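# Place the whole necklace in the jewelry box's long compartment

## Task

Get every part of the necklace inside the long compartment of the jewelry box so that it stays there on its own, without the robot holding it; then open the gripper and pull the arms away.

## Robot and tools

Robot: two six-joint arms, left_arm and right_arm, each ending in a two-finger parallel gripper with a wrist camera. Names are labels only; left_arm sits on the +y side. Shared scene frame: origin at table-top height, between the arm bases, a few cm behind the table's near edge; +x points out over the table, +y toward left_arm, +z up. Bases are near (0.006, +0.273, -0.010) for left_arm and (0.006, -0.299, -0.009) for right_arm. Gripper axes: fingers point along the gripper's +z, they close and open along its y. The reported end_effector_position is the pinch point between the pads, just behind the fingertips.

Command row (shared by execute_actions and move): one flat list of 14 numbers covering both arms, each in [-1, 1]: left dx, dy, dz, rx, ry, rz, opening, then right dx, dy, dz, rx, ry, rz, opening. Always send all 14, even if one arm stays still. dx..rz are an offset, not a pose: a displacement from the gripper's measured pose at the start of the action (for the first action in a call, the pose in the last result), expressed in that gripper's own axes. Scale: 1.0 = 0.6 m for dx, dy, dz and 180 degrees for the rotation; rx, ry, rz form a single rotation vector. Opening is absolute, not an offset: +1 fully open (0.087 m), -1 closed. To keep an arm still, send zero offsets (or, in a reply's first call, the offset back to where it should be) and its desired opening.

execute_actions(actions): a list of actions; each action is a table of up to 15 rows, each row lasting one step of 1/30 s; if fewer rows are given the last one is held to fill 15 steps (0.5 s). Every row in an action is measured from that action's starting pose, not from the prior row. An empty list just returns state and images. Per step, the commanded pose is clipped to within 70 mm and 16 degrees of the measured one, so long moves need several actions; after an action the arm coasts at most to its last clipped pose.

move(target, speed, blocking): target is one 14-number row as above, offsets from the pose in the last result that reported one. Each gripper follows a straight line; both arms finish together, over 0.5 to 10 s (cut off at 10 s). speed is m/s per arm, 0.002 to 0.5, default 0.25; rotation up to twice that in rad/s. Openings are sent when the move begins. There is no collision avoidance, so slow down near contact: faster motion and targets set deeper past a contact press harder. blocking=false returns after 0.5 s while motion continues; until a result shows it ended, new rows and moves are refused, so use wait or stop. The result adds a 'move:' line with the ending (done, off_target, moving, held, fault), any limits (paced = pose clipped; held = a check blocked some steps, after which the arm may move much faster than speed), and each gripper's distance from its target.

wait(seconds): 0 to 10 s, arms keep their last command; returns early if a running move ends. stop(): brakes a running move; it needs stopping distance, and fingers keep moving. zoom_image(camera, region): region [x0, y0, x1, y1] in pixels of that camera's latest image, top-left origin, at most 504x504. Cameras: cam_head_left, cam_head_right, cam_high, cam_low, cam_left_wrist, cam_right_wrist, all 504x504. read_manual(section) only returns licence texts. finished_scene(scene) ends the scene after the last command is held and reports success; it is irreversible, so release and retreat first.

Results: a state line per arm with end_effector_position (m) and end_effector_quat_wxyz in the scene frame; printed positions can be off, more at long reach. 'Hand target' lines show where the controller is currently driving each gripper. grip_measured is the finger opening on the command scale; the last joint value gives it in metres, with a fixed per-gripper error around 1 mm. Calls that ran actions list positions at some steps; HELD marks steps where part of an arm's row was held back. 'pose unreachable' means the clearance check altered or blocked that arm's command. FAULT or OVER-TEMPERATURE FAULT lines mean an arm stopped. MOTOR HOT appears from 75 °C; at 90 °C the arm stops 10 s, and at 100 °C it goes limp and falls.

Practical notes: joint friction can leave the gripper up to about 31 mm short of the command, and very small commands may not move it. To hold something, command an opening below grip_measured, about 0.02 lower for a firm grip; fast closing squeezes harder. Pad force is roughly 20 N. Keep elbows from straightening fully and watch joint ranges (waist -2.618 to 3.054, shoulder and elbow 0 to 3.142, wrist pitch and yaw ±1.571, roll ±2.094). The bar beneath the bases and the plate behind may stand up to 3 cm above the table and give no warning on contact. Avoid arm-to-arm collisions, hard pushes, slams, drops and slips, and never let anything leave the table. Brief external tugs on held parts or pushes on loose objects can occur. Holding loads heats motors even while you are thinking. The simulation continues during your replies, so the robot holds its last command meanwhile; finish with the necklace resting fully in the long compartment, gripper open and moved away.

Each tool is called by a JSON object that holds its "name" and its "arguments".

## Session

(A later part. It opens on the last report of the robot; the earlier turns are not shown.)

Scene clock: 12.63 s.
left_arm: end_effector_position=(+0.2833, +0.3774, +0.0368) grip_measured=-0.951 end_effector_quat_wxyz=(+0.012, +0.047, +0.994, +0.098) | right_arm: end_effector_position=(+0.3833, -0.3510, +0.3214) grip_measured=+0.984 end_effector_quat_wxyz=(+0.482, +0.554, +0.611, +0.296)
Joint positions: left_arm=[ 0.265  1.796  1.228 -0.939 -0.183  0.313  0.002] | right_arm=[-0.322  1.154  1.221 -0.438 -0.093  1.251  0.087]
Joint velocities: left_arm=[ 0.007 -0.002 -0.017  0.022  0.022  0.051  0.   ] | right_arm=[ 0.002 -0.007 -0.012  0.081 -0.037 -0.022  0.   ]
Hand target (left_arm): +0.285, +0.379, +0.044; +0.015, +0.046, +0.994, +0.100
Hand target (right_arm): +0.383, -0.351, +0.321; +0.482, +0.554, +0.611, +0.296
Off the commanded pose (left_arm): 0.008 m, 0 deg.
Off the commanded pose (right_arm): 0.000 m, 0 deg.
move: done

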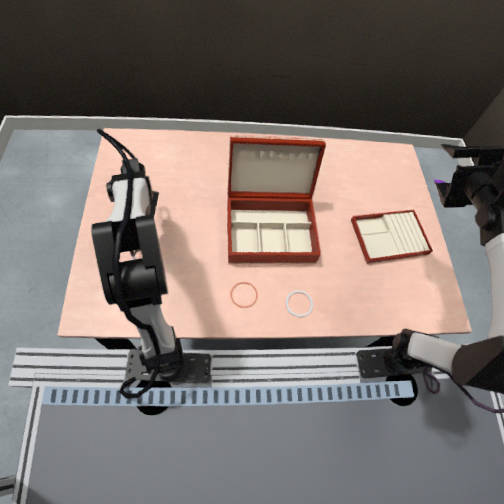

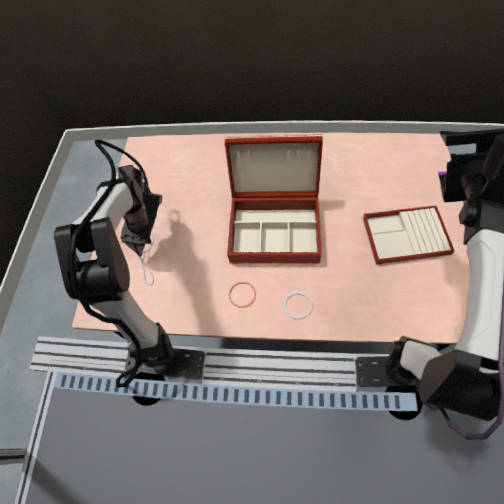

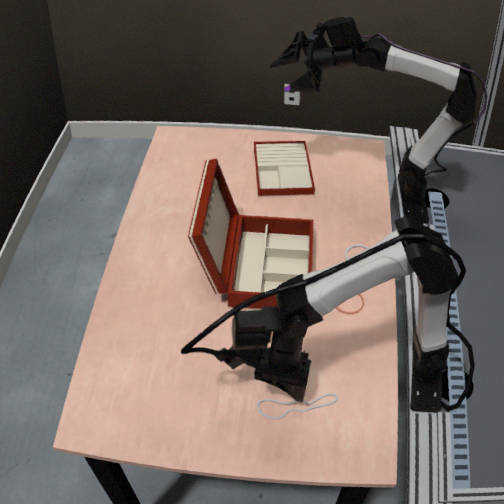

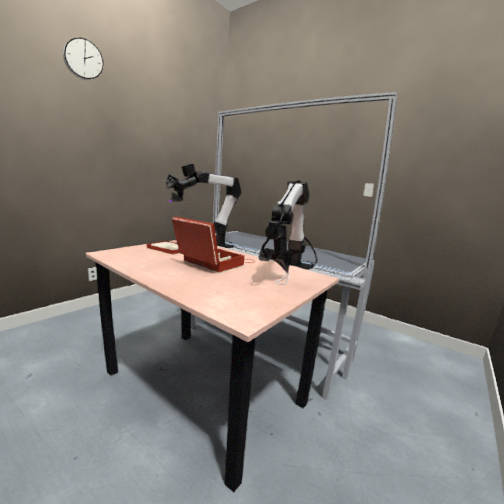

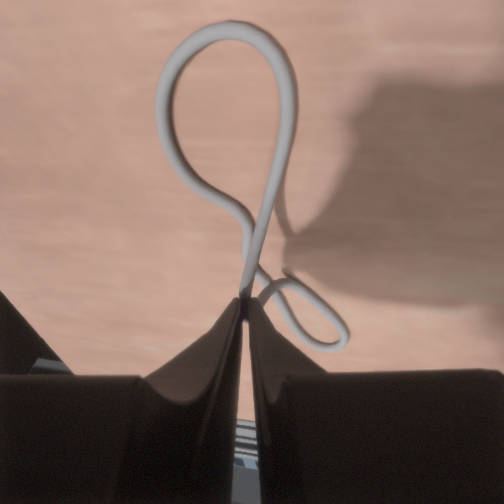

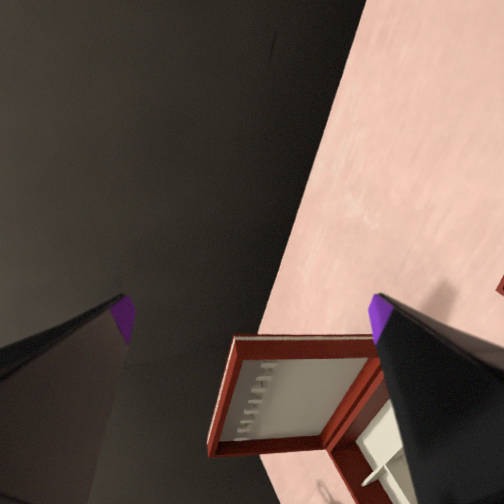

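{"name": "move", "arguments": {"target": [-0.1715,-0.1343,-0.4207,-0.0647,-0.2597,0.3925,-0.975,0,0,0,0,0,0,1], "speed": 0.22}}

Scene clock: 18.97 s.
left_arm: end_effector_position=(+0.3708, +0.2454, +0.2637) grip_measured=-0.975 end_effector_quat_wxyz=(+0.325, +0.618, +0.698, +0.159) | right_arm: end_effector_position=(+0.3833, -0.3510, +0.3214) grip_measured=+0.984 end_effector_quat_wxyz=(+0.482, +0.554, +0.611, +0.296)
Joint positions: left_arm=[-0.079  1.4    1.536 -0.982  0.096  1.278  0.001] | right_arm=[-0.322  1.154  1.221 -0.438 -0.093  1.251  0.087]
Joint velocities: left_arm=[-0.002 -0.012 -0.002 -0.066  0.037  0.007 -0.   ] | right_arm=[-0.007 -0.012 -0.007  0.051  0.051  0.007  0.   ]
Hand target (left_arm): +0.368, +0.241, +0.269; +0.325, +0.627, +0.690, +0.157
Hand target (right_arm): +0.383, -0.351, +0.321; +0.482, +0.554, +0.611, +0.296
Off the commanded pose (left_arm): 0.008 m, 2 deg.
Off the commanded pose (right_arm): 0.000 m, 0 deg.
move: done

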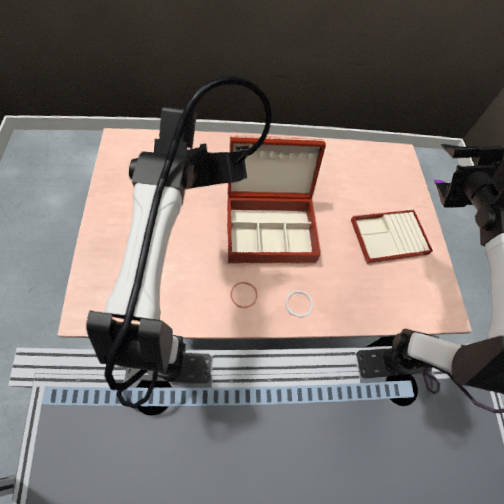

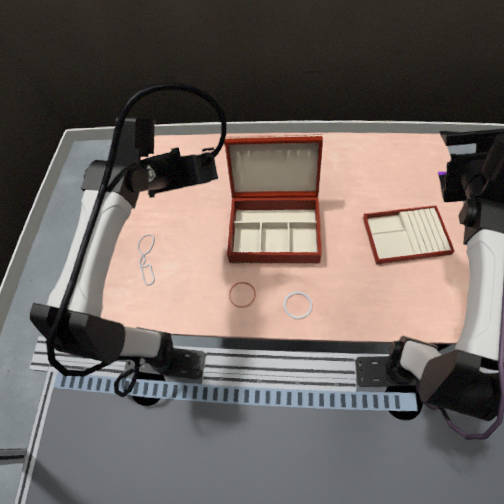

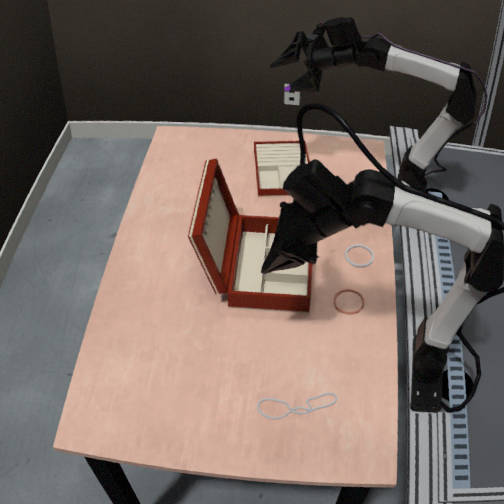

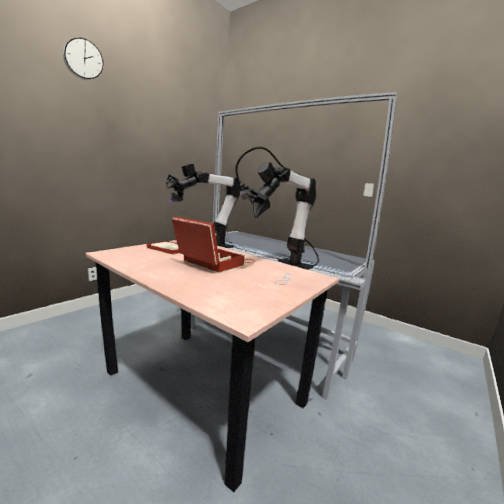

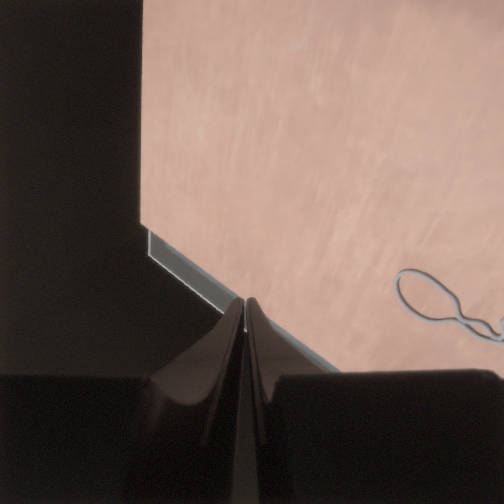

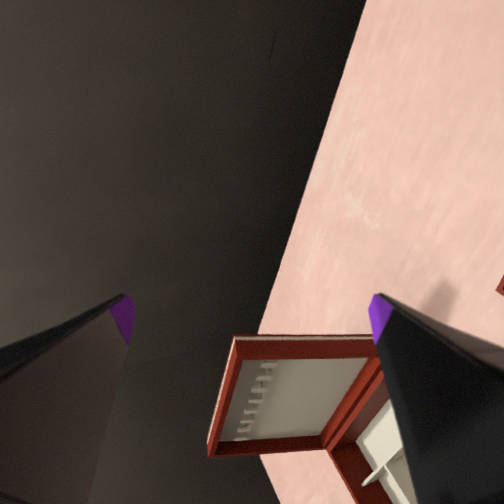

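{"name": "zoom_image", "arguments": {"camera": "cam_high", "region": [245,375,350,435]}}

{"name": "zoom_image", "arguments": {"camera": "cam_head_right", "region": [110,220,190,300]}}

{"name": "zoom_image", "arguments": {"camera": "cam_left_wrist", "region": [384,250,504,370]}}

Region (245, 375, 350, 435) of cam_high's 504x504 image, scaled by 4.800, with more detail than that image has; it fills the top 288 rows of this view, and the rest is white.

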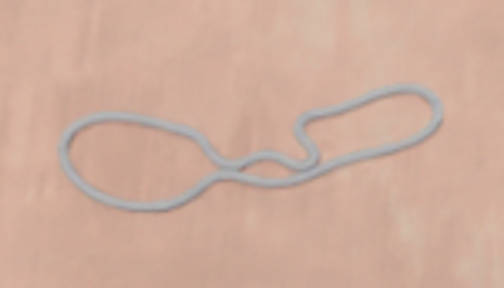

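Region (110, 220, 190, 300) of cam_head_right's 504x504 image, scaled by 6.300, with more detail than that image has.

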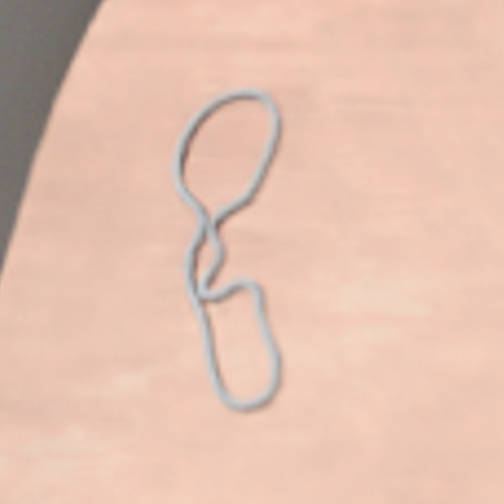

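Region (384, 250, 504, 370) of cam_left_wrist's 504x504 image, scaled by 4.200, with more detail than that image has.

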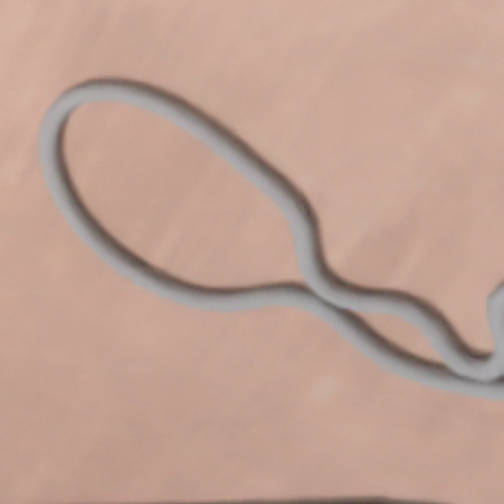

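{"name": "move", "arguments": {"target": [0.3245,-0.2002,0.2340,0.2230,0.0765,0.0369,-0.55,0,0,0,0,0,0,1], "speed": 0.25}}

Scene clock: 21.87 s.
left_arm: end_effector_position=(+0.3653, +0.3778, +0.0316) grip_measured=-0.550 end_effector_quat_wxyz=(+0.004, +0.708, +0.706, -0.006) | right_arm: end_effector_position=(+0.3833, -0.3510, +0.3214) grip_measured=+0.984 end_effector_quat_wxyz=(+0.482, +0.554, +0.611, +0.296)
Joint positions: left_arm=[ 0.236  1.986  1.473 -1.075  0.015  1.756  0.02 ] | right_arm=[-0.322  1.154  1.221 -0.438 -0.093  1.251  0.087]
Joint velocities: left_arm=[ 0.012 -0.007 -0.002  0.037 -0.007  0.037 -0.   ] | right_arm=[ 0.007  0.012 -0.017 -0.022 -0.007  0.037 -0.   ]
Hand target (left_arm): +0.368, +0.383, +0.036; +0.001, +0.709, +0.705, -0.002
Hand target (right_arm): +0.383, -0.351, +0.321; +0.482, +0.554, +0.611, +0.296
Off the commanded pose (left_arm): 0.009 m, 1 deg.
Off the commanded pose (right_arm): 0.000 m, 0 deg.
move: done

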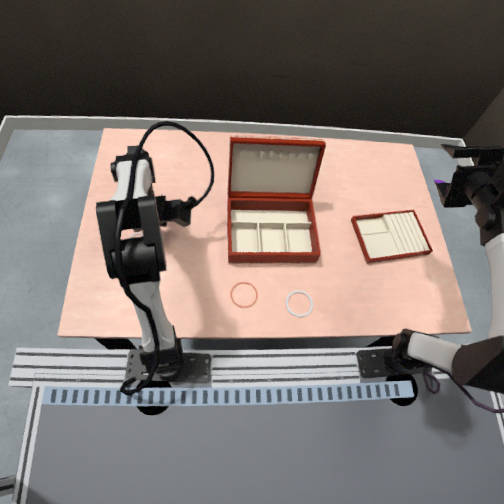

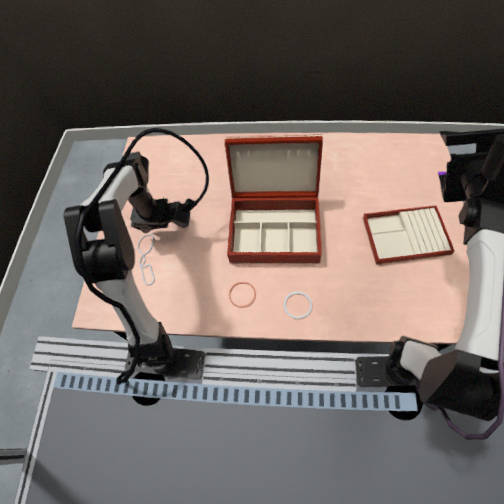

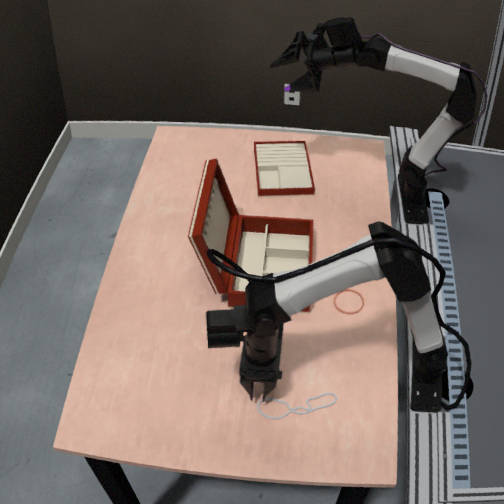

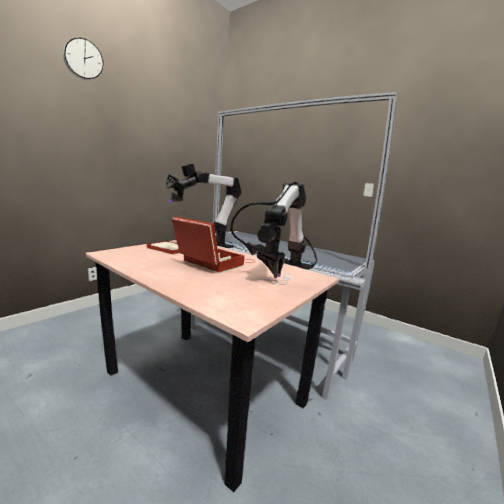

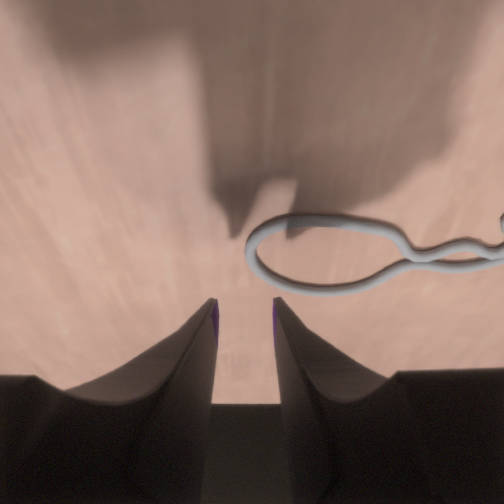

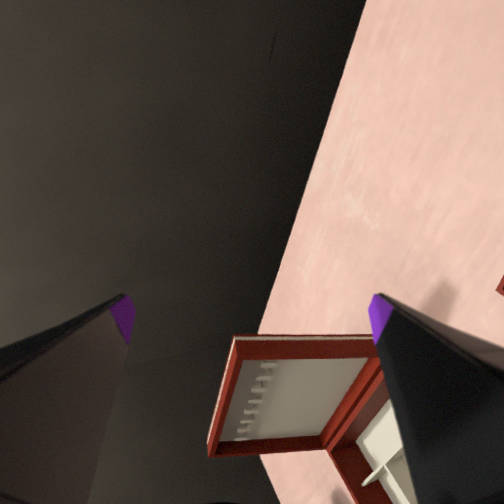

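{"name": "execute_actions", "arguments": {"actions": [[[0.004,-0.003,0.002,0,0,0,-0.55,0,0,0,0,0,0,1],[0.008,-0.006,0.004,0,0,0,-0.55,0,0,0,0,0,0,1],[0.012,-0.009,0.006,0,0,0,-0.55,0,0,0,0,0,0,1],[0.016,-0.012,0.008,0,0,0,-0.55,0,0,0,0,0,0,1],[0.018,-0.014,0.011,0,0,0,-0.55,0,0,0,0,0,0,1],[0.019,-0.014,0.014,0,0,0,-0.55,0,0,0,0,0,0,1],[0.019,-0.014,0.017,0,0,0,-0.55,0,0,0,0,0,0,1],[0.019,-0.014,0.020,0,0,0,-0.55,0,0,0,0,0,0,1],[0.019,-0.014,0.023,0,0,0,-0.55,0,0,0,0,0,0,1],[0.019,-0.014,0.026,0,0,0,-0.55,0,0,0,0,0,0,1],[0.019,-0.014,0.029,0,0,0,-0.55,0,0,0,0,0,0,1],[0.019,-0.014,0.032,0,0,0,-0.55,0,0,0,0,0,0,1],[0.019,-0.014,0.034,0,0,0,-0.55,0,0,0,0,0,0,1],[0.019,-0.014,0.035,0,0,0,-0.55,0,0,0,0,0,0,1]]]}}

Scene clock: 22.67 s.
left_arm: end_effector_position=(+0.3570, +0.3860, +0.0190) grip_measured=-0.550 end_effector_quat_wxyz=(+0.002, +0.707, +0.707, -0.009) | right_arm: end_effector_position=(+0.3833, -0.3510, +0.3214) grip_measured=+0.984 end_effector_quat_wxyz=(+0.482, +0.554, +0.611, +0.296)
Joint positions: left_arm=[ 0.262  1.983  1.416 -1.029  0.014  1.779  0.02 ] | right_arm=[-0.322  1.154  1.221 -0.438 -0.093  1.251  0.087]
Joint velocities: left_arm=[-0.017 -0.012 -0.076  0.139 -0.066  0.022 -0.001] | right_arm=[ 0.002 -0.002 -0.007 -0.037  0.007  0.022 -0.   ]
Hand target (left_arm): +0.357, +0.388, +0.010; +0.004, +0.708, +0.706, -0.007
Hand target (right_arm): +0.383, -0.351, +0.321; +0.482, +0.554, +0.611, +0.296
Off the commanded pose (left_arm): 0.009 m, 0 deg.
Off the commanded pose (right_arm): 0.000 m, 0 deg.
Step readings (end_effector_position):
0: left_arm (+0.3653, +0.3780, +0.0316) | right_arm (+0.3833, -0.3510, +0.3214)
1: left_arm (+0.3653, +0.3780, +0.0316) | right_arm (+0.3833, -0.3510, +0.3214)
2: left_arm (+0.3653, +0.3780, +0.0316) | right_arm (+0.3833, -0.3510, +0.3214)
4: left_arm (+0.3650, +0.3792, +0.0312) | right_arm (+0.3833, -0.3510, +0.3214)
8: left_arm (+0.3588, +0.3851, +0.0261) | right_arm (+0.3833, -0.3510, +0.3214)
15: end_effector_position above

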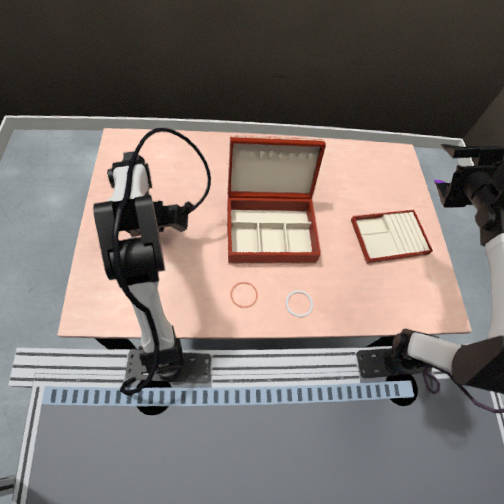

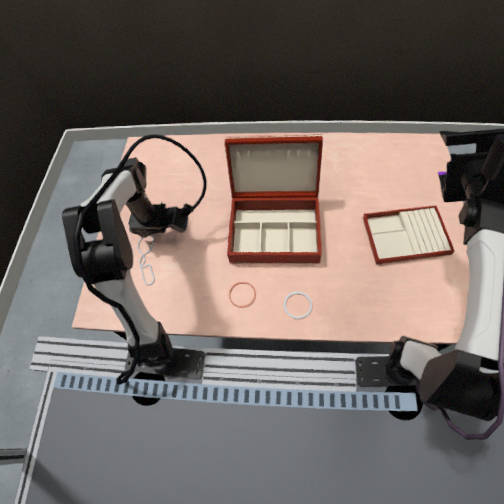

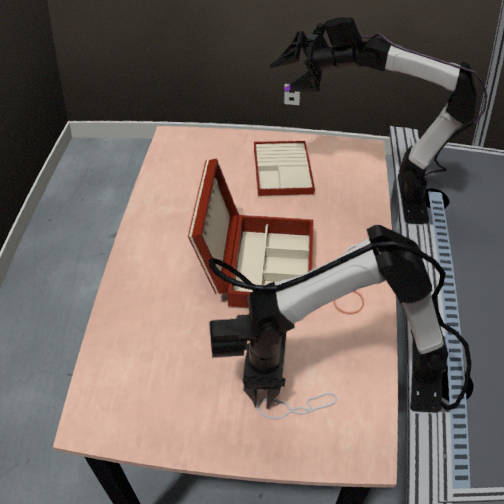

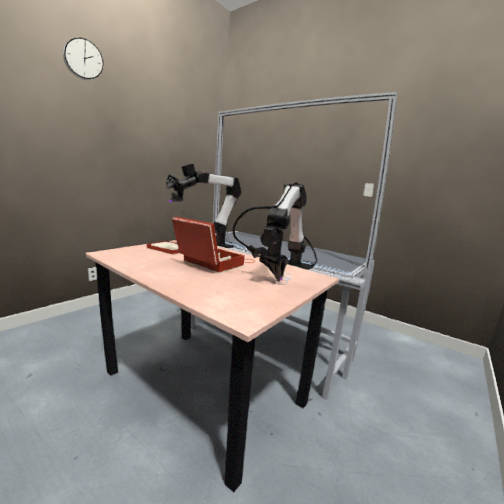

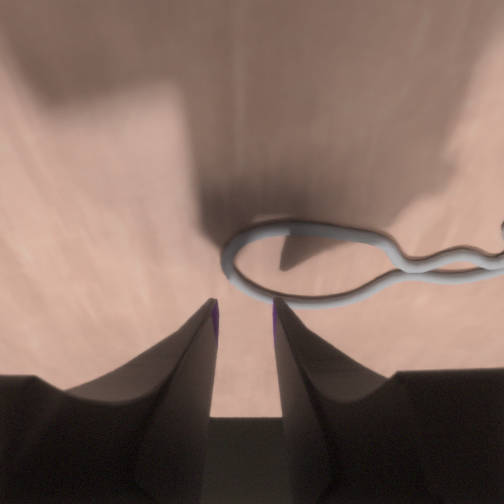

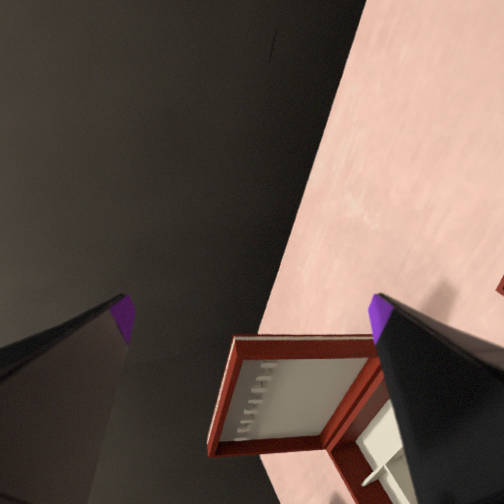

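{"name": "execute_actions", "arguments": {"actions": [[[-0.002,0.003,0.014,-0.001,0.002,0,-0.55,0,0,0,0,0,0,1],[-0.004,0.006,0.016,-0.002,0.004,0,-0.55,0,0,0,0,0,0,1],[-0.006,0.008,0.018,-0.003,0.005,0,-0.55,0,0,0,0,0,0,1],[-0.006,0.008,0.021,-0.003,0.005,0,-0.55,0,0,0,0,0,0,1],[-0.006,0.008,0.024,-0.003,0.005,0,-0.55,0,0,0,0,0,0,1],[-0.006,0.008,0.027,-0.003,0.005,0,-0.55,0,0,0,0,0,0,1],[-0.006,0.008,0.030,-0.003,0.005,0,-0.55,0,0,0,0,0,0,1],[-0.006,0.008,0.033,-0.003,0.005,0,-0.55,0,0,0,0,0,0,1],[-0.006,0.008,0.036,-0.003,0.005,0,-0.55,0,0,0,0,0,0,1],[-0.006,0.008,0.039,-0.003,0.005,0,-0.55,0,0,0,0,0,0,1],[-0.006,0.008,0.042,-0.003,0.005,0,-0.55,0,0,0,0,0,0,1],[-0.006,0.008,0.045,-0.003,0.005,0,-0.55,0,0,0,0,0,0,1],[-0.006,0.008,0.048,-0.003,0.005,0,-0.55,0,0,0,0,0,0,1],[-0.006,0.008,0.050,-0.003,0.005,0,-0.55,0,0,0,0,0,0,1]]]}}

{"name": "wait", "arguments": {"seconds": 0.3}}

Scene clock: 23.53 s.
left_arm: end_effector_position=(+0.3623, +0.3845, +0.0032) grip_measured=-0.550 end_effector_quat_wxyz=(+0.005, +0.707, +0.707, +0.002) | right_arm: end_effector_position=(+0.3833, -0.3510, +0.3214) grip_measured=+0.984 end_effector_quat_wxyz=(+0.482, +0.554, +0.611, +0.296)
Joint positions: left_arm=[ 0.252  2.003  1.377 -0.949  0.007  1.768  0.02 ] | right_arm=[-0.322  1.154  1.221 -0.438 -0.093  1.251  0.087]
Joint velocities: left_arm=[ 0.002  0.071 -0.012  0.037 -0.066 -0.081  0.001] | right_arm=[-0.007  0.022 -0.012 -0.037 -0.022  0.022 -0.   ]
Hand target (left_arm): +0.361, +0.382, -0.010; -0.001, +0.707, +0.708, +0.000
Hand target (right_arm): +0.383, -0.351, +0.321; +0.482, +0.554, +0.611, +0.296
Off the commanded pose (left_arm): 0.014 m, 1 deg.
Off the commanded pose (right_arm): 0.000 m, 0 deg.
Step readings (end_effector_position):
0: left_arm (+0.3605, +0.3867, +0.0186) | right_arm (+0.3833, -0.3510, +0.3214)
1: left_arm (+0.3605, +0.3867, +0.0186) | right_arm (+0.3833, -0.3510, +0.3214)
2: left_arm (+0.3605, +0.3868, +0.0186) | right_arm (+0.3833, -0.3510, +0.3214)
4: left_arm (+0.3618, +0.3866, +0.0188) | right_arm (+0.3833, -0.3510, +0.3214)
8: left_arm (+0.3656, +0.3850, +0.0177) | right_arm (+0.3833, -0.3510, +0.3214)
15: end_effector_position above

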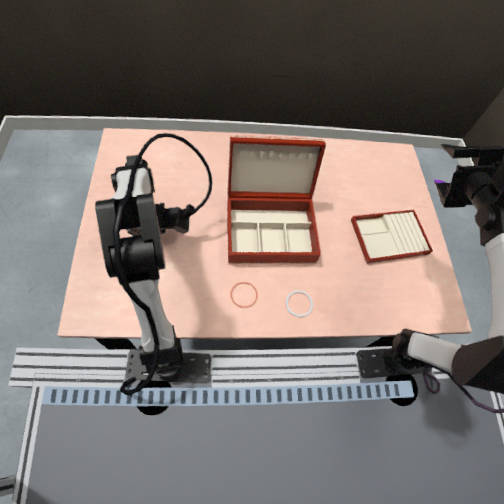

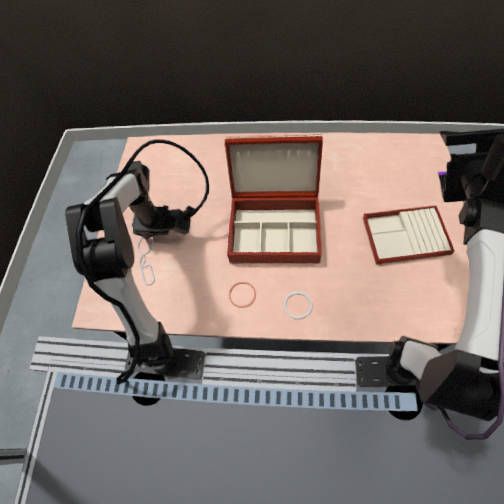

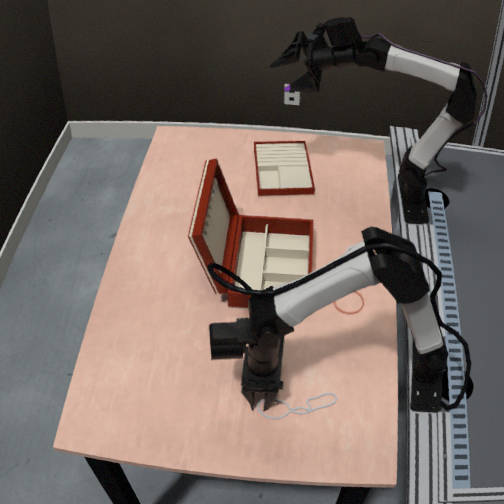

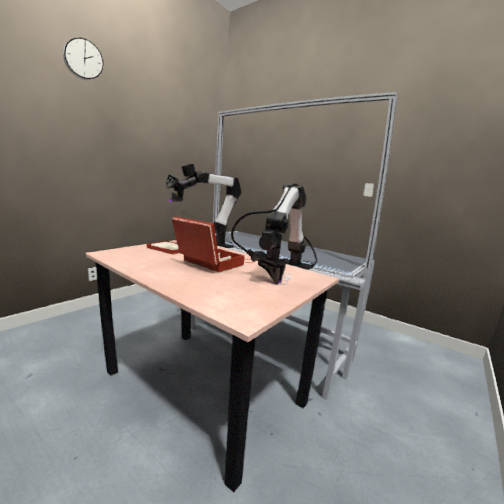

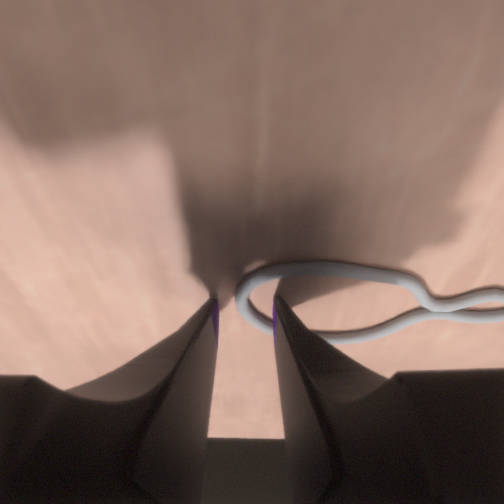

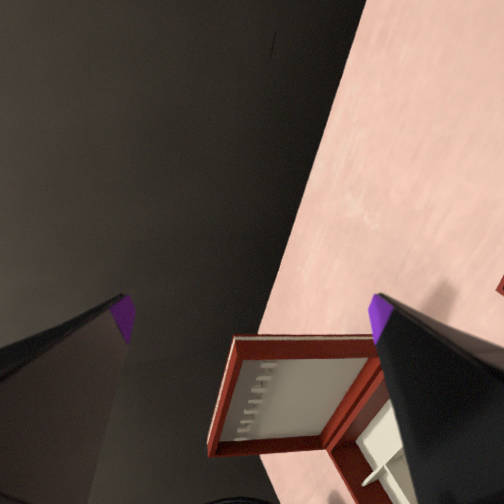

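Scene clock: 23.83 s.
left_arm: end_effector_position=(+0.3626, +0.3844, +0.0032) grip_measured=-0.550 end_effector_quat_wxyz=(+0.004, +0.706, +0.708, +0.003) | right_arm: end_effector_position=(+0.3833, -0.3510, +0.3214) grip_measured=+0.984 end_effector_quat_wxyz=(+0.482, +0.554, +0.611, +0.296)
Joint positions: left_arm=[ 0.25   2.003  1.377 -0.948  0.004  1.765  0.02 ] | right_arm=[-0.322  1.154  1.221 -0.438 -0.093  1.251  0.087]
Joint velocities: left_arm=[-0.002 -0.017 -0.007  0.066  0.066 -0.037 -0.002] | right_arm=[-0.012 -0.037 -0.007 -0.081 -0.007 -0.007 -0.   ]
Hand target (left_arm): +0.361, +0.382, -0.010; -0.001, +0.707, +0.708, +0.000
Hand target (right_arm): +0.383, -0.351, +0.321; +0.482, +0.554, +0.611, +0.296
Off the commanded pose (left_arm): 0.014 m, 1 deg.
Off the commanded pose (right_arm): 0.000 m, 0 deg.
wait: 0.30 s; at rest by 0.17 s

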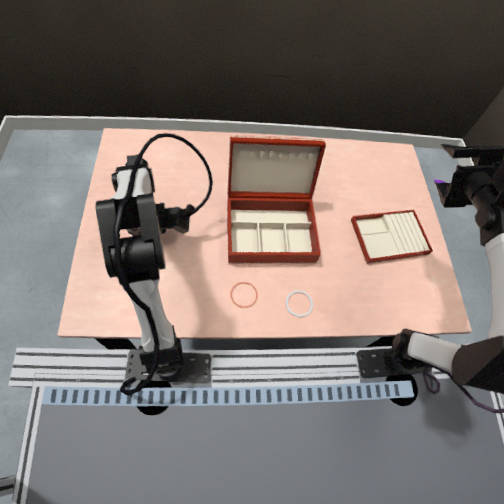

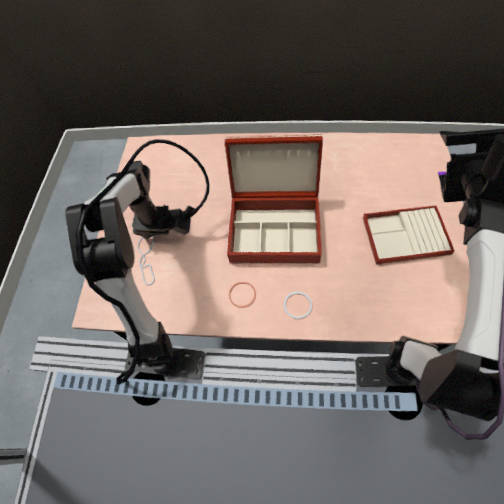

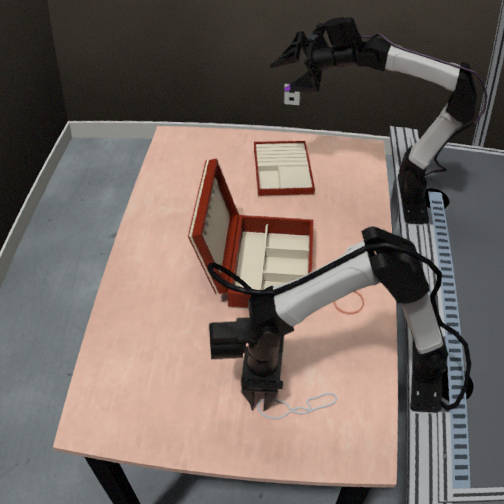

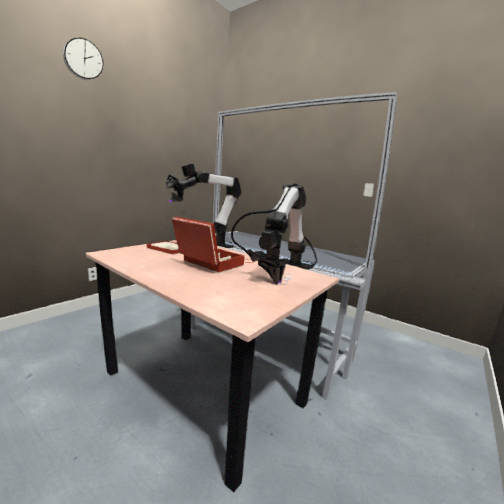

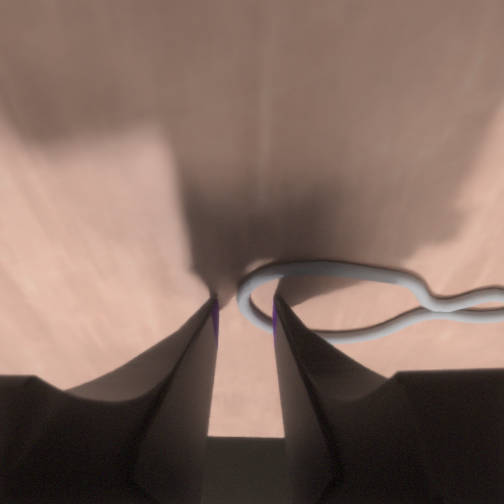

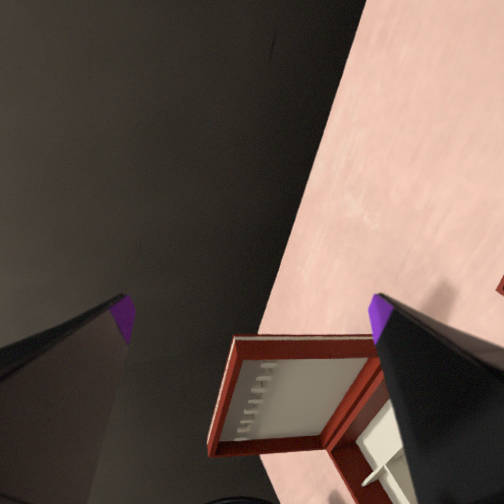

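On the table with the strand between the fingers. Close gradually while pressing down.

{"name": "execute_actions", "arguments": {"actions": [[[0,0,0.022,0,0,0,-0.59,0,0,0,0,0,0,1],[0,0,0.022,0,0,0,-0.63,0,0,0,0,0,0,1],[0,0,0.022,0,0,0,-0.67,0,0,0,0,0,0,1],[0,0,0.022,0,0,0,-0.71,0,0,0,0,0,0,1],[0,0,0.022,0,0,0,-0.75,0,0,0,0,0,0,1],[0,0,0.022,0,0,0,-0.79,0,0,0,0,0,0,1],[0,0,0.022,0,0,0,-0.82,0,0,0,0,0,0,1],[0,0,0.022,0,0,0,-0.85,0,0,0,0,0,0,1],[0,0,0.022,0,0,0,-0.875,0,0,0,0,0,0,1],[0,0,0.022,0,0,0,-0.895,0,0,0,0,0,0,1],[0,0,0.022,0,0,0,-0.91,0,0,0,0,0,0,1],[0,0,0.022,0,0,0,-0.925,0,0,0,0,0,0,1],[0,0,0.022,0,0,0,-0.935,0,0,0,0,0,0,1],[0,0,0.022,0,0,0,-0.945,0,0,0,0,0,0,1],[0,0,0.022,0,0,0,-0.955,0,0,0,0,0,0,1]]]}}

{"name": "wait", "arguments": {"seconds": 0.3}}

Scene clock: 24.53 s.
left_arm: end_effector_position=(+0.3639, +0.3854, +0.0035) grip_measured=-0.941 end_effector_quat_wxyz=(+0.004, +0.706, +0.708, +0.007) | right_arm: end_effector_position=(+0.3833, -0.3510, +0.3214) grip_measured=+0.984 end_effector_quat_wxyz=(+0.482, +0.554, +0.611, +0.296)
Joint positions: left_arm=[ 0.25   2.003  1.377 -0.942  0.     1.764  0.003] | right_arm=[-0.322  1.154  1.221 -0.438 -0.093  1.251  0.087]
Joint velocities: left_arm=[ 0.002 -0.017 -0.002  0.095 -0.022  0.007  0.   ] | right_arm=[-0.002  0.002  0.007 -0.037 -0.051  0.022  0.   ]
Hand target (left_arm): +0.362, +0.384, -0.010; +0.003, +0.706, +0.708, +0.003
Hand target (right_arm): +0.383, -0.351, +0.321; +0.482, +0.554, +0.611, +0.296
Off the commanded pose (left_arm): 0.014 m, 0 deg.
Off the commanded pose (right_arm): 0.000 m, 0 deg.
Step readings (end_effector_position):
0: left_arm (+0.3627, +0.3844, +0.0032) | right_arm (+0.3833, -0.3510, +0.3214)
1: left_arm (+0.3627, +0.3845, +0.0032) | right_arm (+0.3833, -0.3510, +0.3214)
2: left_arm (+0.3624, +0.3846, +0.0033) | right_arm (+0.3833, -0.3510, +0.3214)
4: left_arm (+0.3622, +0.3849, +0.0033) | right_arm (+0.3833, -0.3510, +0.3214)
8: left_arm (+0.3622, +0.3851, +0.0034) | right_arm (+0.3833, -0.3510, +0.3214)
15: end_effector_position above

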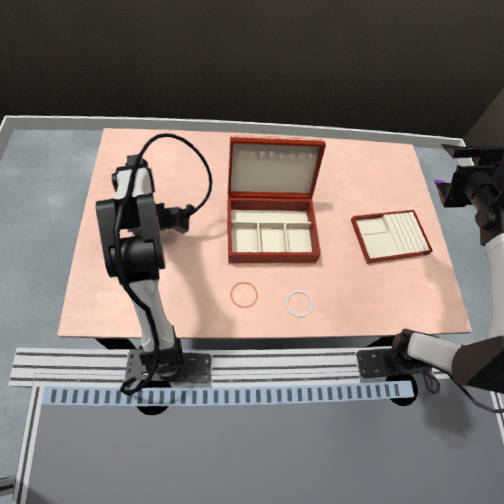

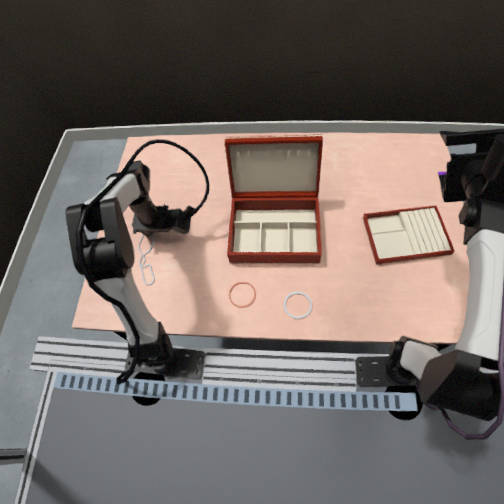

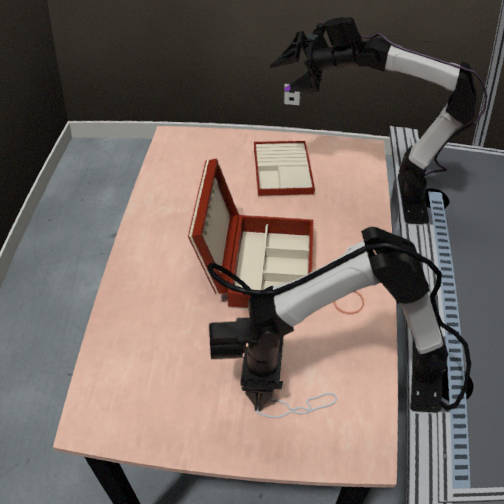

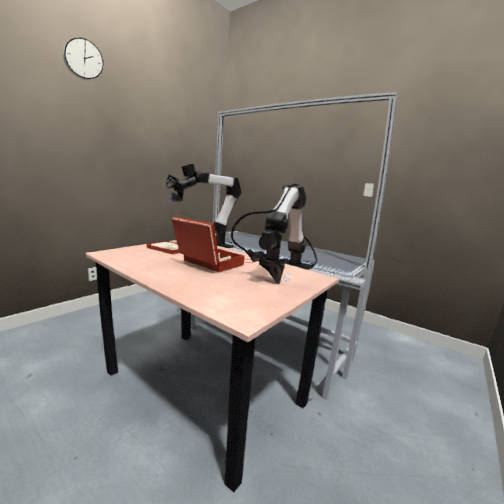

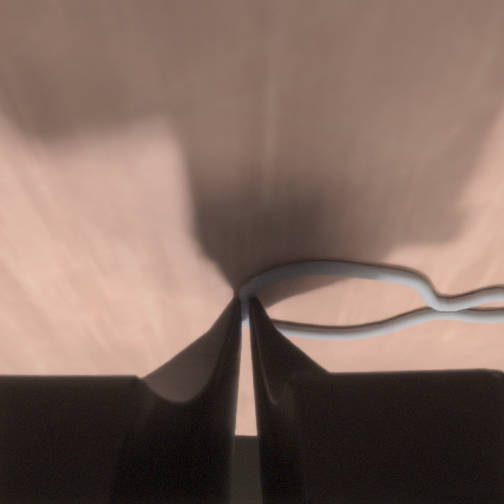

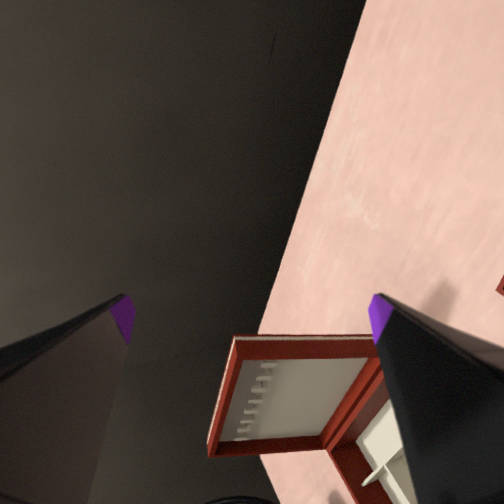

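Scene clock: 24.83 s.
left_arm: end_effector_position=(+0.3678, +0.3862, +0.0037) grip_measured=-0.941 end_effector_quat_wxyz=(+0.008, +0.706, +0.708, +0.013) | right_arm: end_effector_position=(+0.3833, -0.3510, +0.3214) grip_measured=+0.984 end_effector_quat_wxyz=(+0.482, +0.554, +0.611, +0.296)
Joint positions: left_arm=[ 0.25   2.003  1.377 -0.926  0.     1.764  0.003] | right_arm=[-0.322  1.154  1.221 -0.438 -0.093  1.251  0.087]
Joint velocities: left_arm=[ 0.012  0.012 -0.007  0.037  0.007  0.007 -0.001] | right_arm=[ 0.007 -0.002  0.007 -0.022  0.051  0.022  0.   ]
Hand target (left_arm): +0.362, +0.384, -0.010; +0.003, +0.706, +0.708, +0.003
Hand target (right_arm): +0.383, -0.351, +0.321; +0.482, +0.554, +0.611, +0.296
Off the commanded pose (left_arm): 0.015 m, 1 deg.
Off the commanded pose (right_arm): 0.000 m, 0 deg.
wait: 0.30 s; no rest

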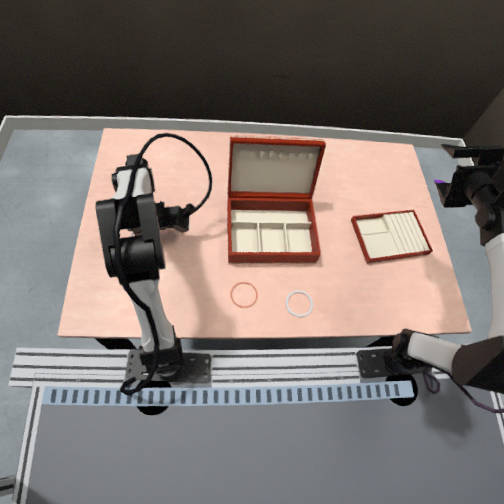

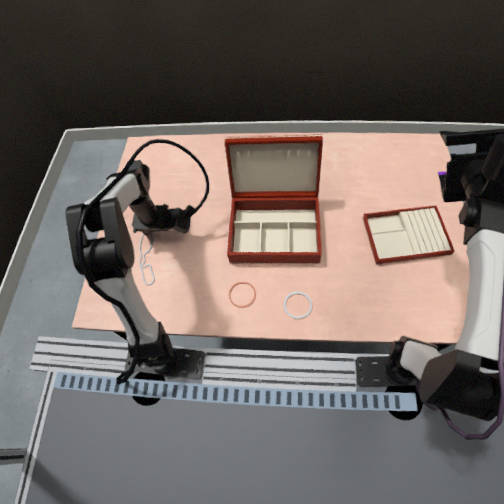

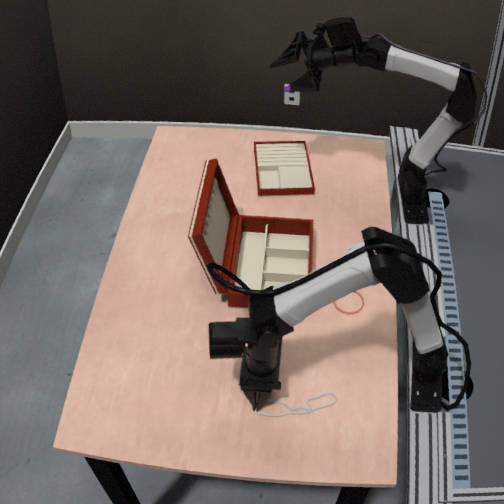

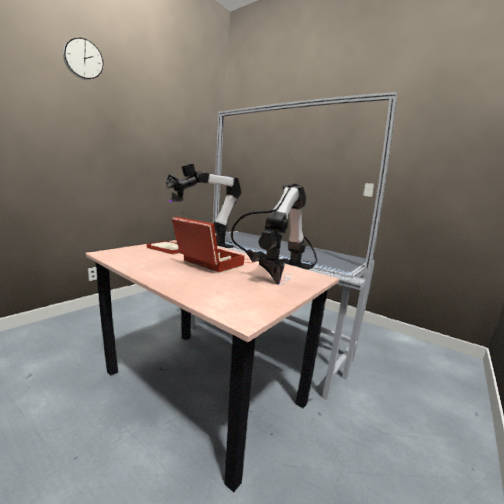

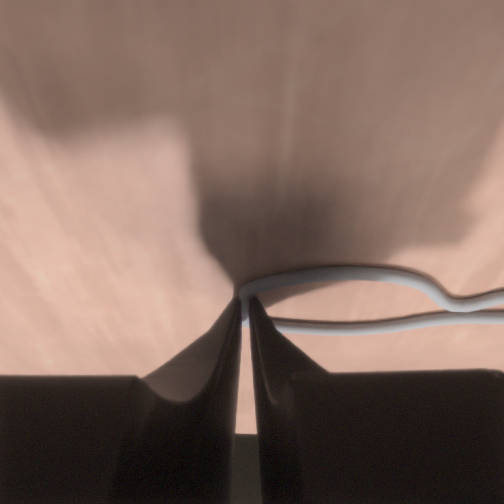

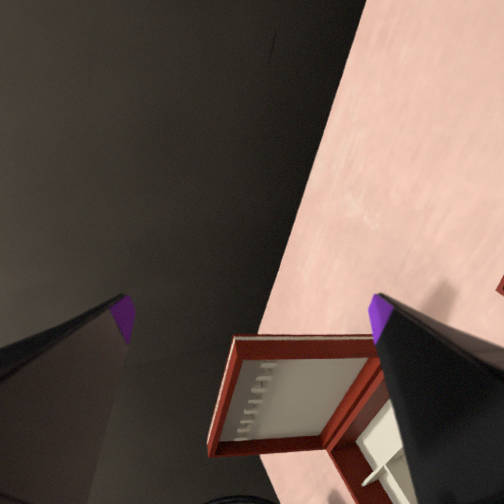

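{"name": "move", "arguments": {"target": [0,-0.01,-0.09,-0.04,0,0,-0.961,0,0,0,0,0,0,1], "speed": 0.08}}

Scene clock: 26.07 s.
left_arm: end_effector_position=(+0.3717, +0.3853, +0.0628) grip_measured=-0.941 end_effector_quat_wxyz=(+0.061, +0.703, +0.705, +0.073) | right_arm: end_effector_position=(+0.3833, -0.3510, +0.3214) grip_measured=+0.984 end_effector_quat_wxyz=(+0.482, +0.554, +0.611, +0.296)
Joint positions: left_arm=[ 0.257  1.814  1.348 -0.927  0.023  1.768  0.003] | right_arm=[-0.322  1.154  1.221 -0.438 -0.093  1.251  0.087]
Joint velocities: left_arm=[ 0.002  0.002  0.007 -0.066  0.007 -0.022 -0.001] | right_arm=[ 0.012  0.012 -0.012  0.007 -0.007 -0.007 -0.   ]
Hand target (left_arm): +0.360, +0.386, +0.057; +0.053, +0.703, +0.706, +0.057
Hand target (right_arm): +0.383, -0.351, +0.321; +0.482, +0.554, +0.611, +0.296
Off the commanded pose (left_arm): 0.013 m, 2 deg.
Off the commanded pose (right_arm): 0.000 m, 0 deg.
move: off_target (left_arm)

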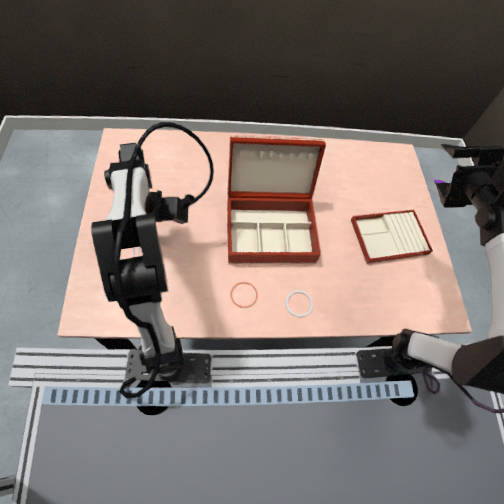

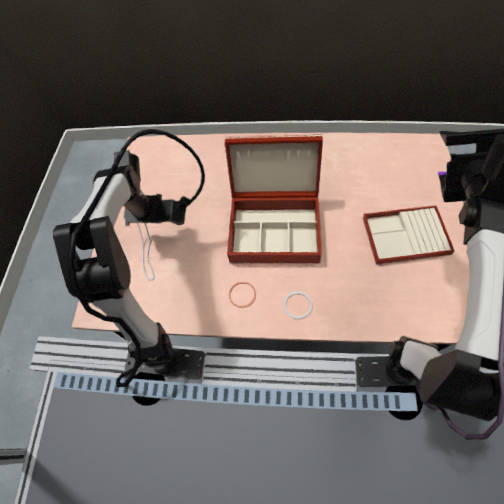

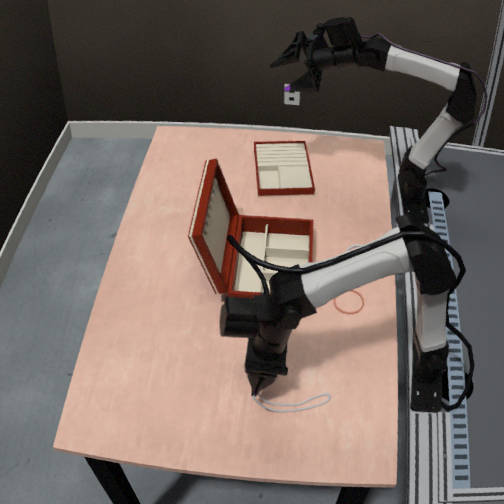

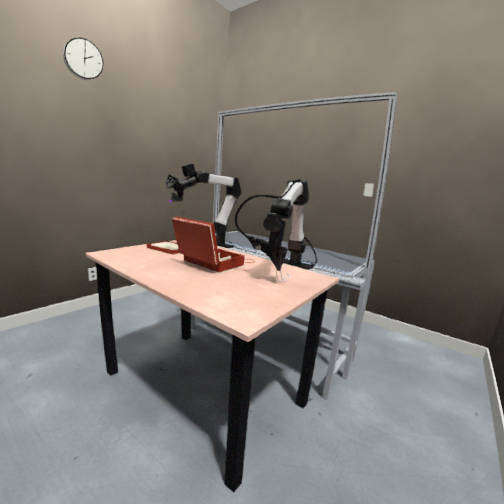

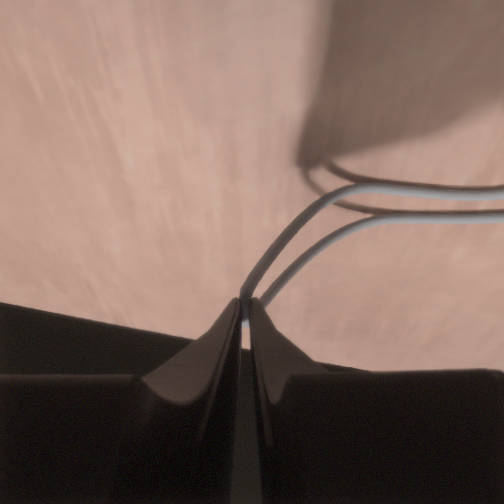

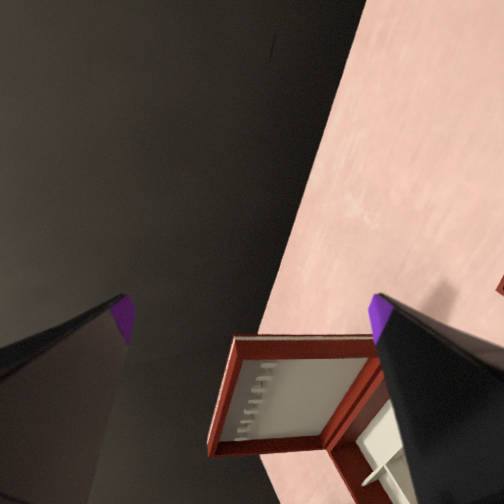

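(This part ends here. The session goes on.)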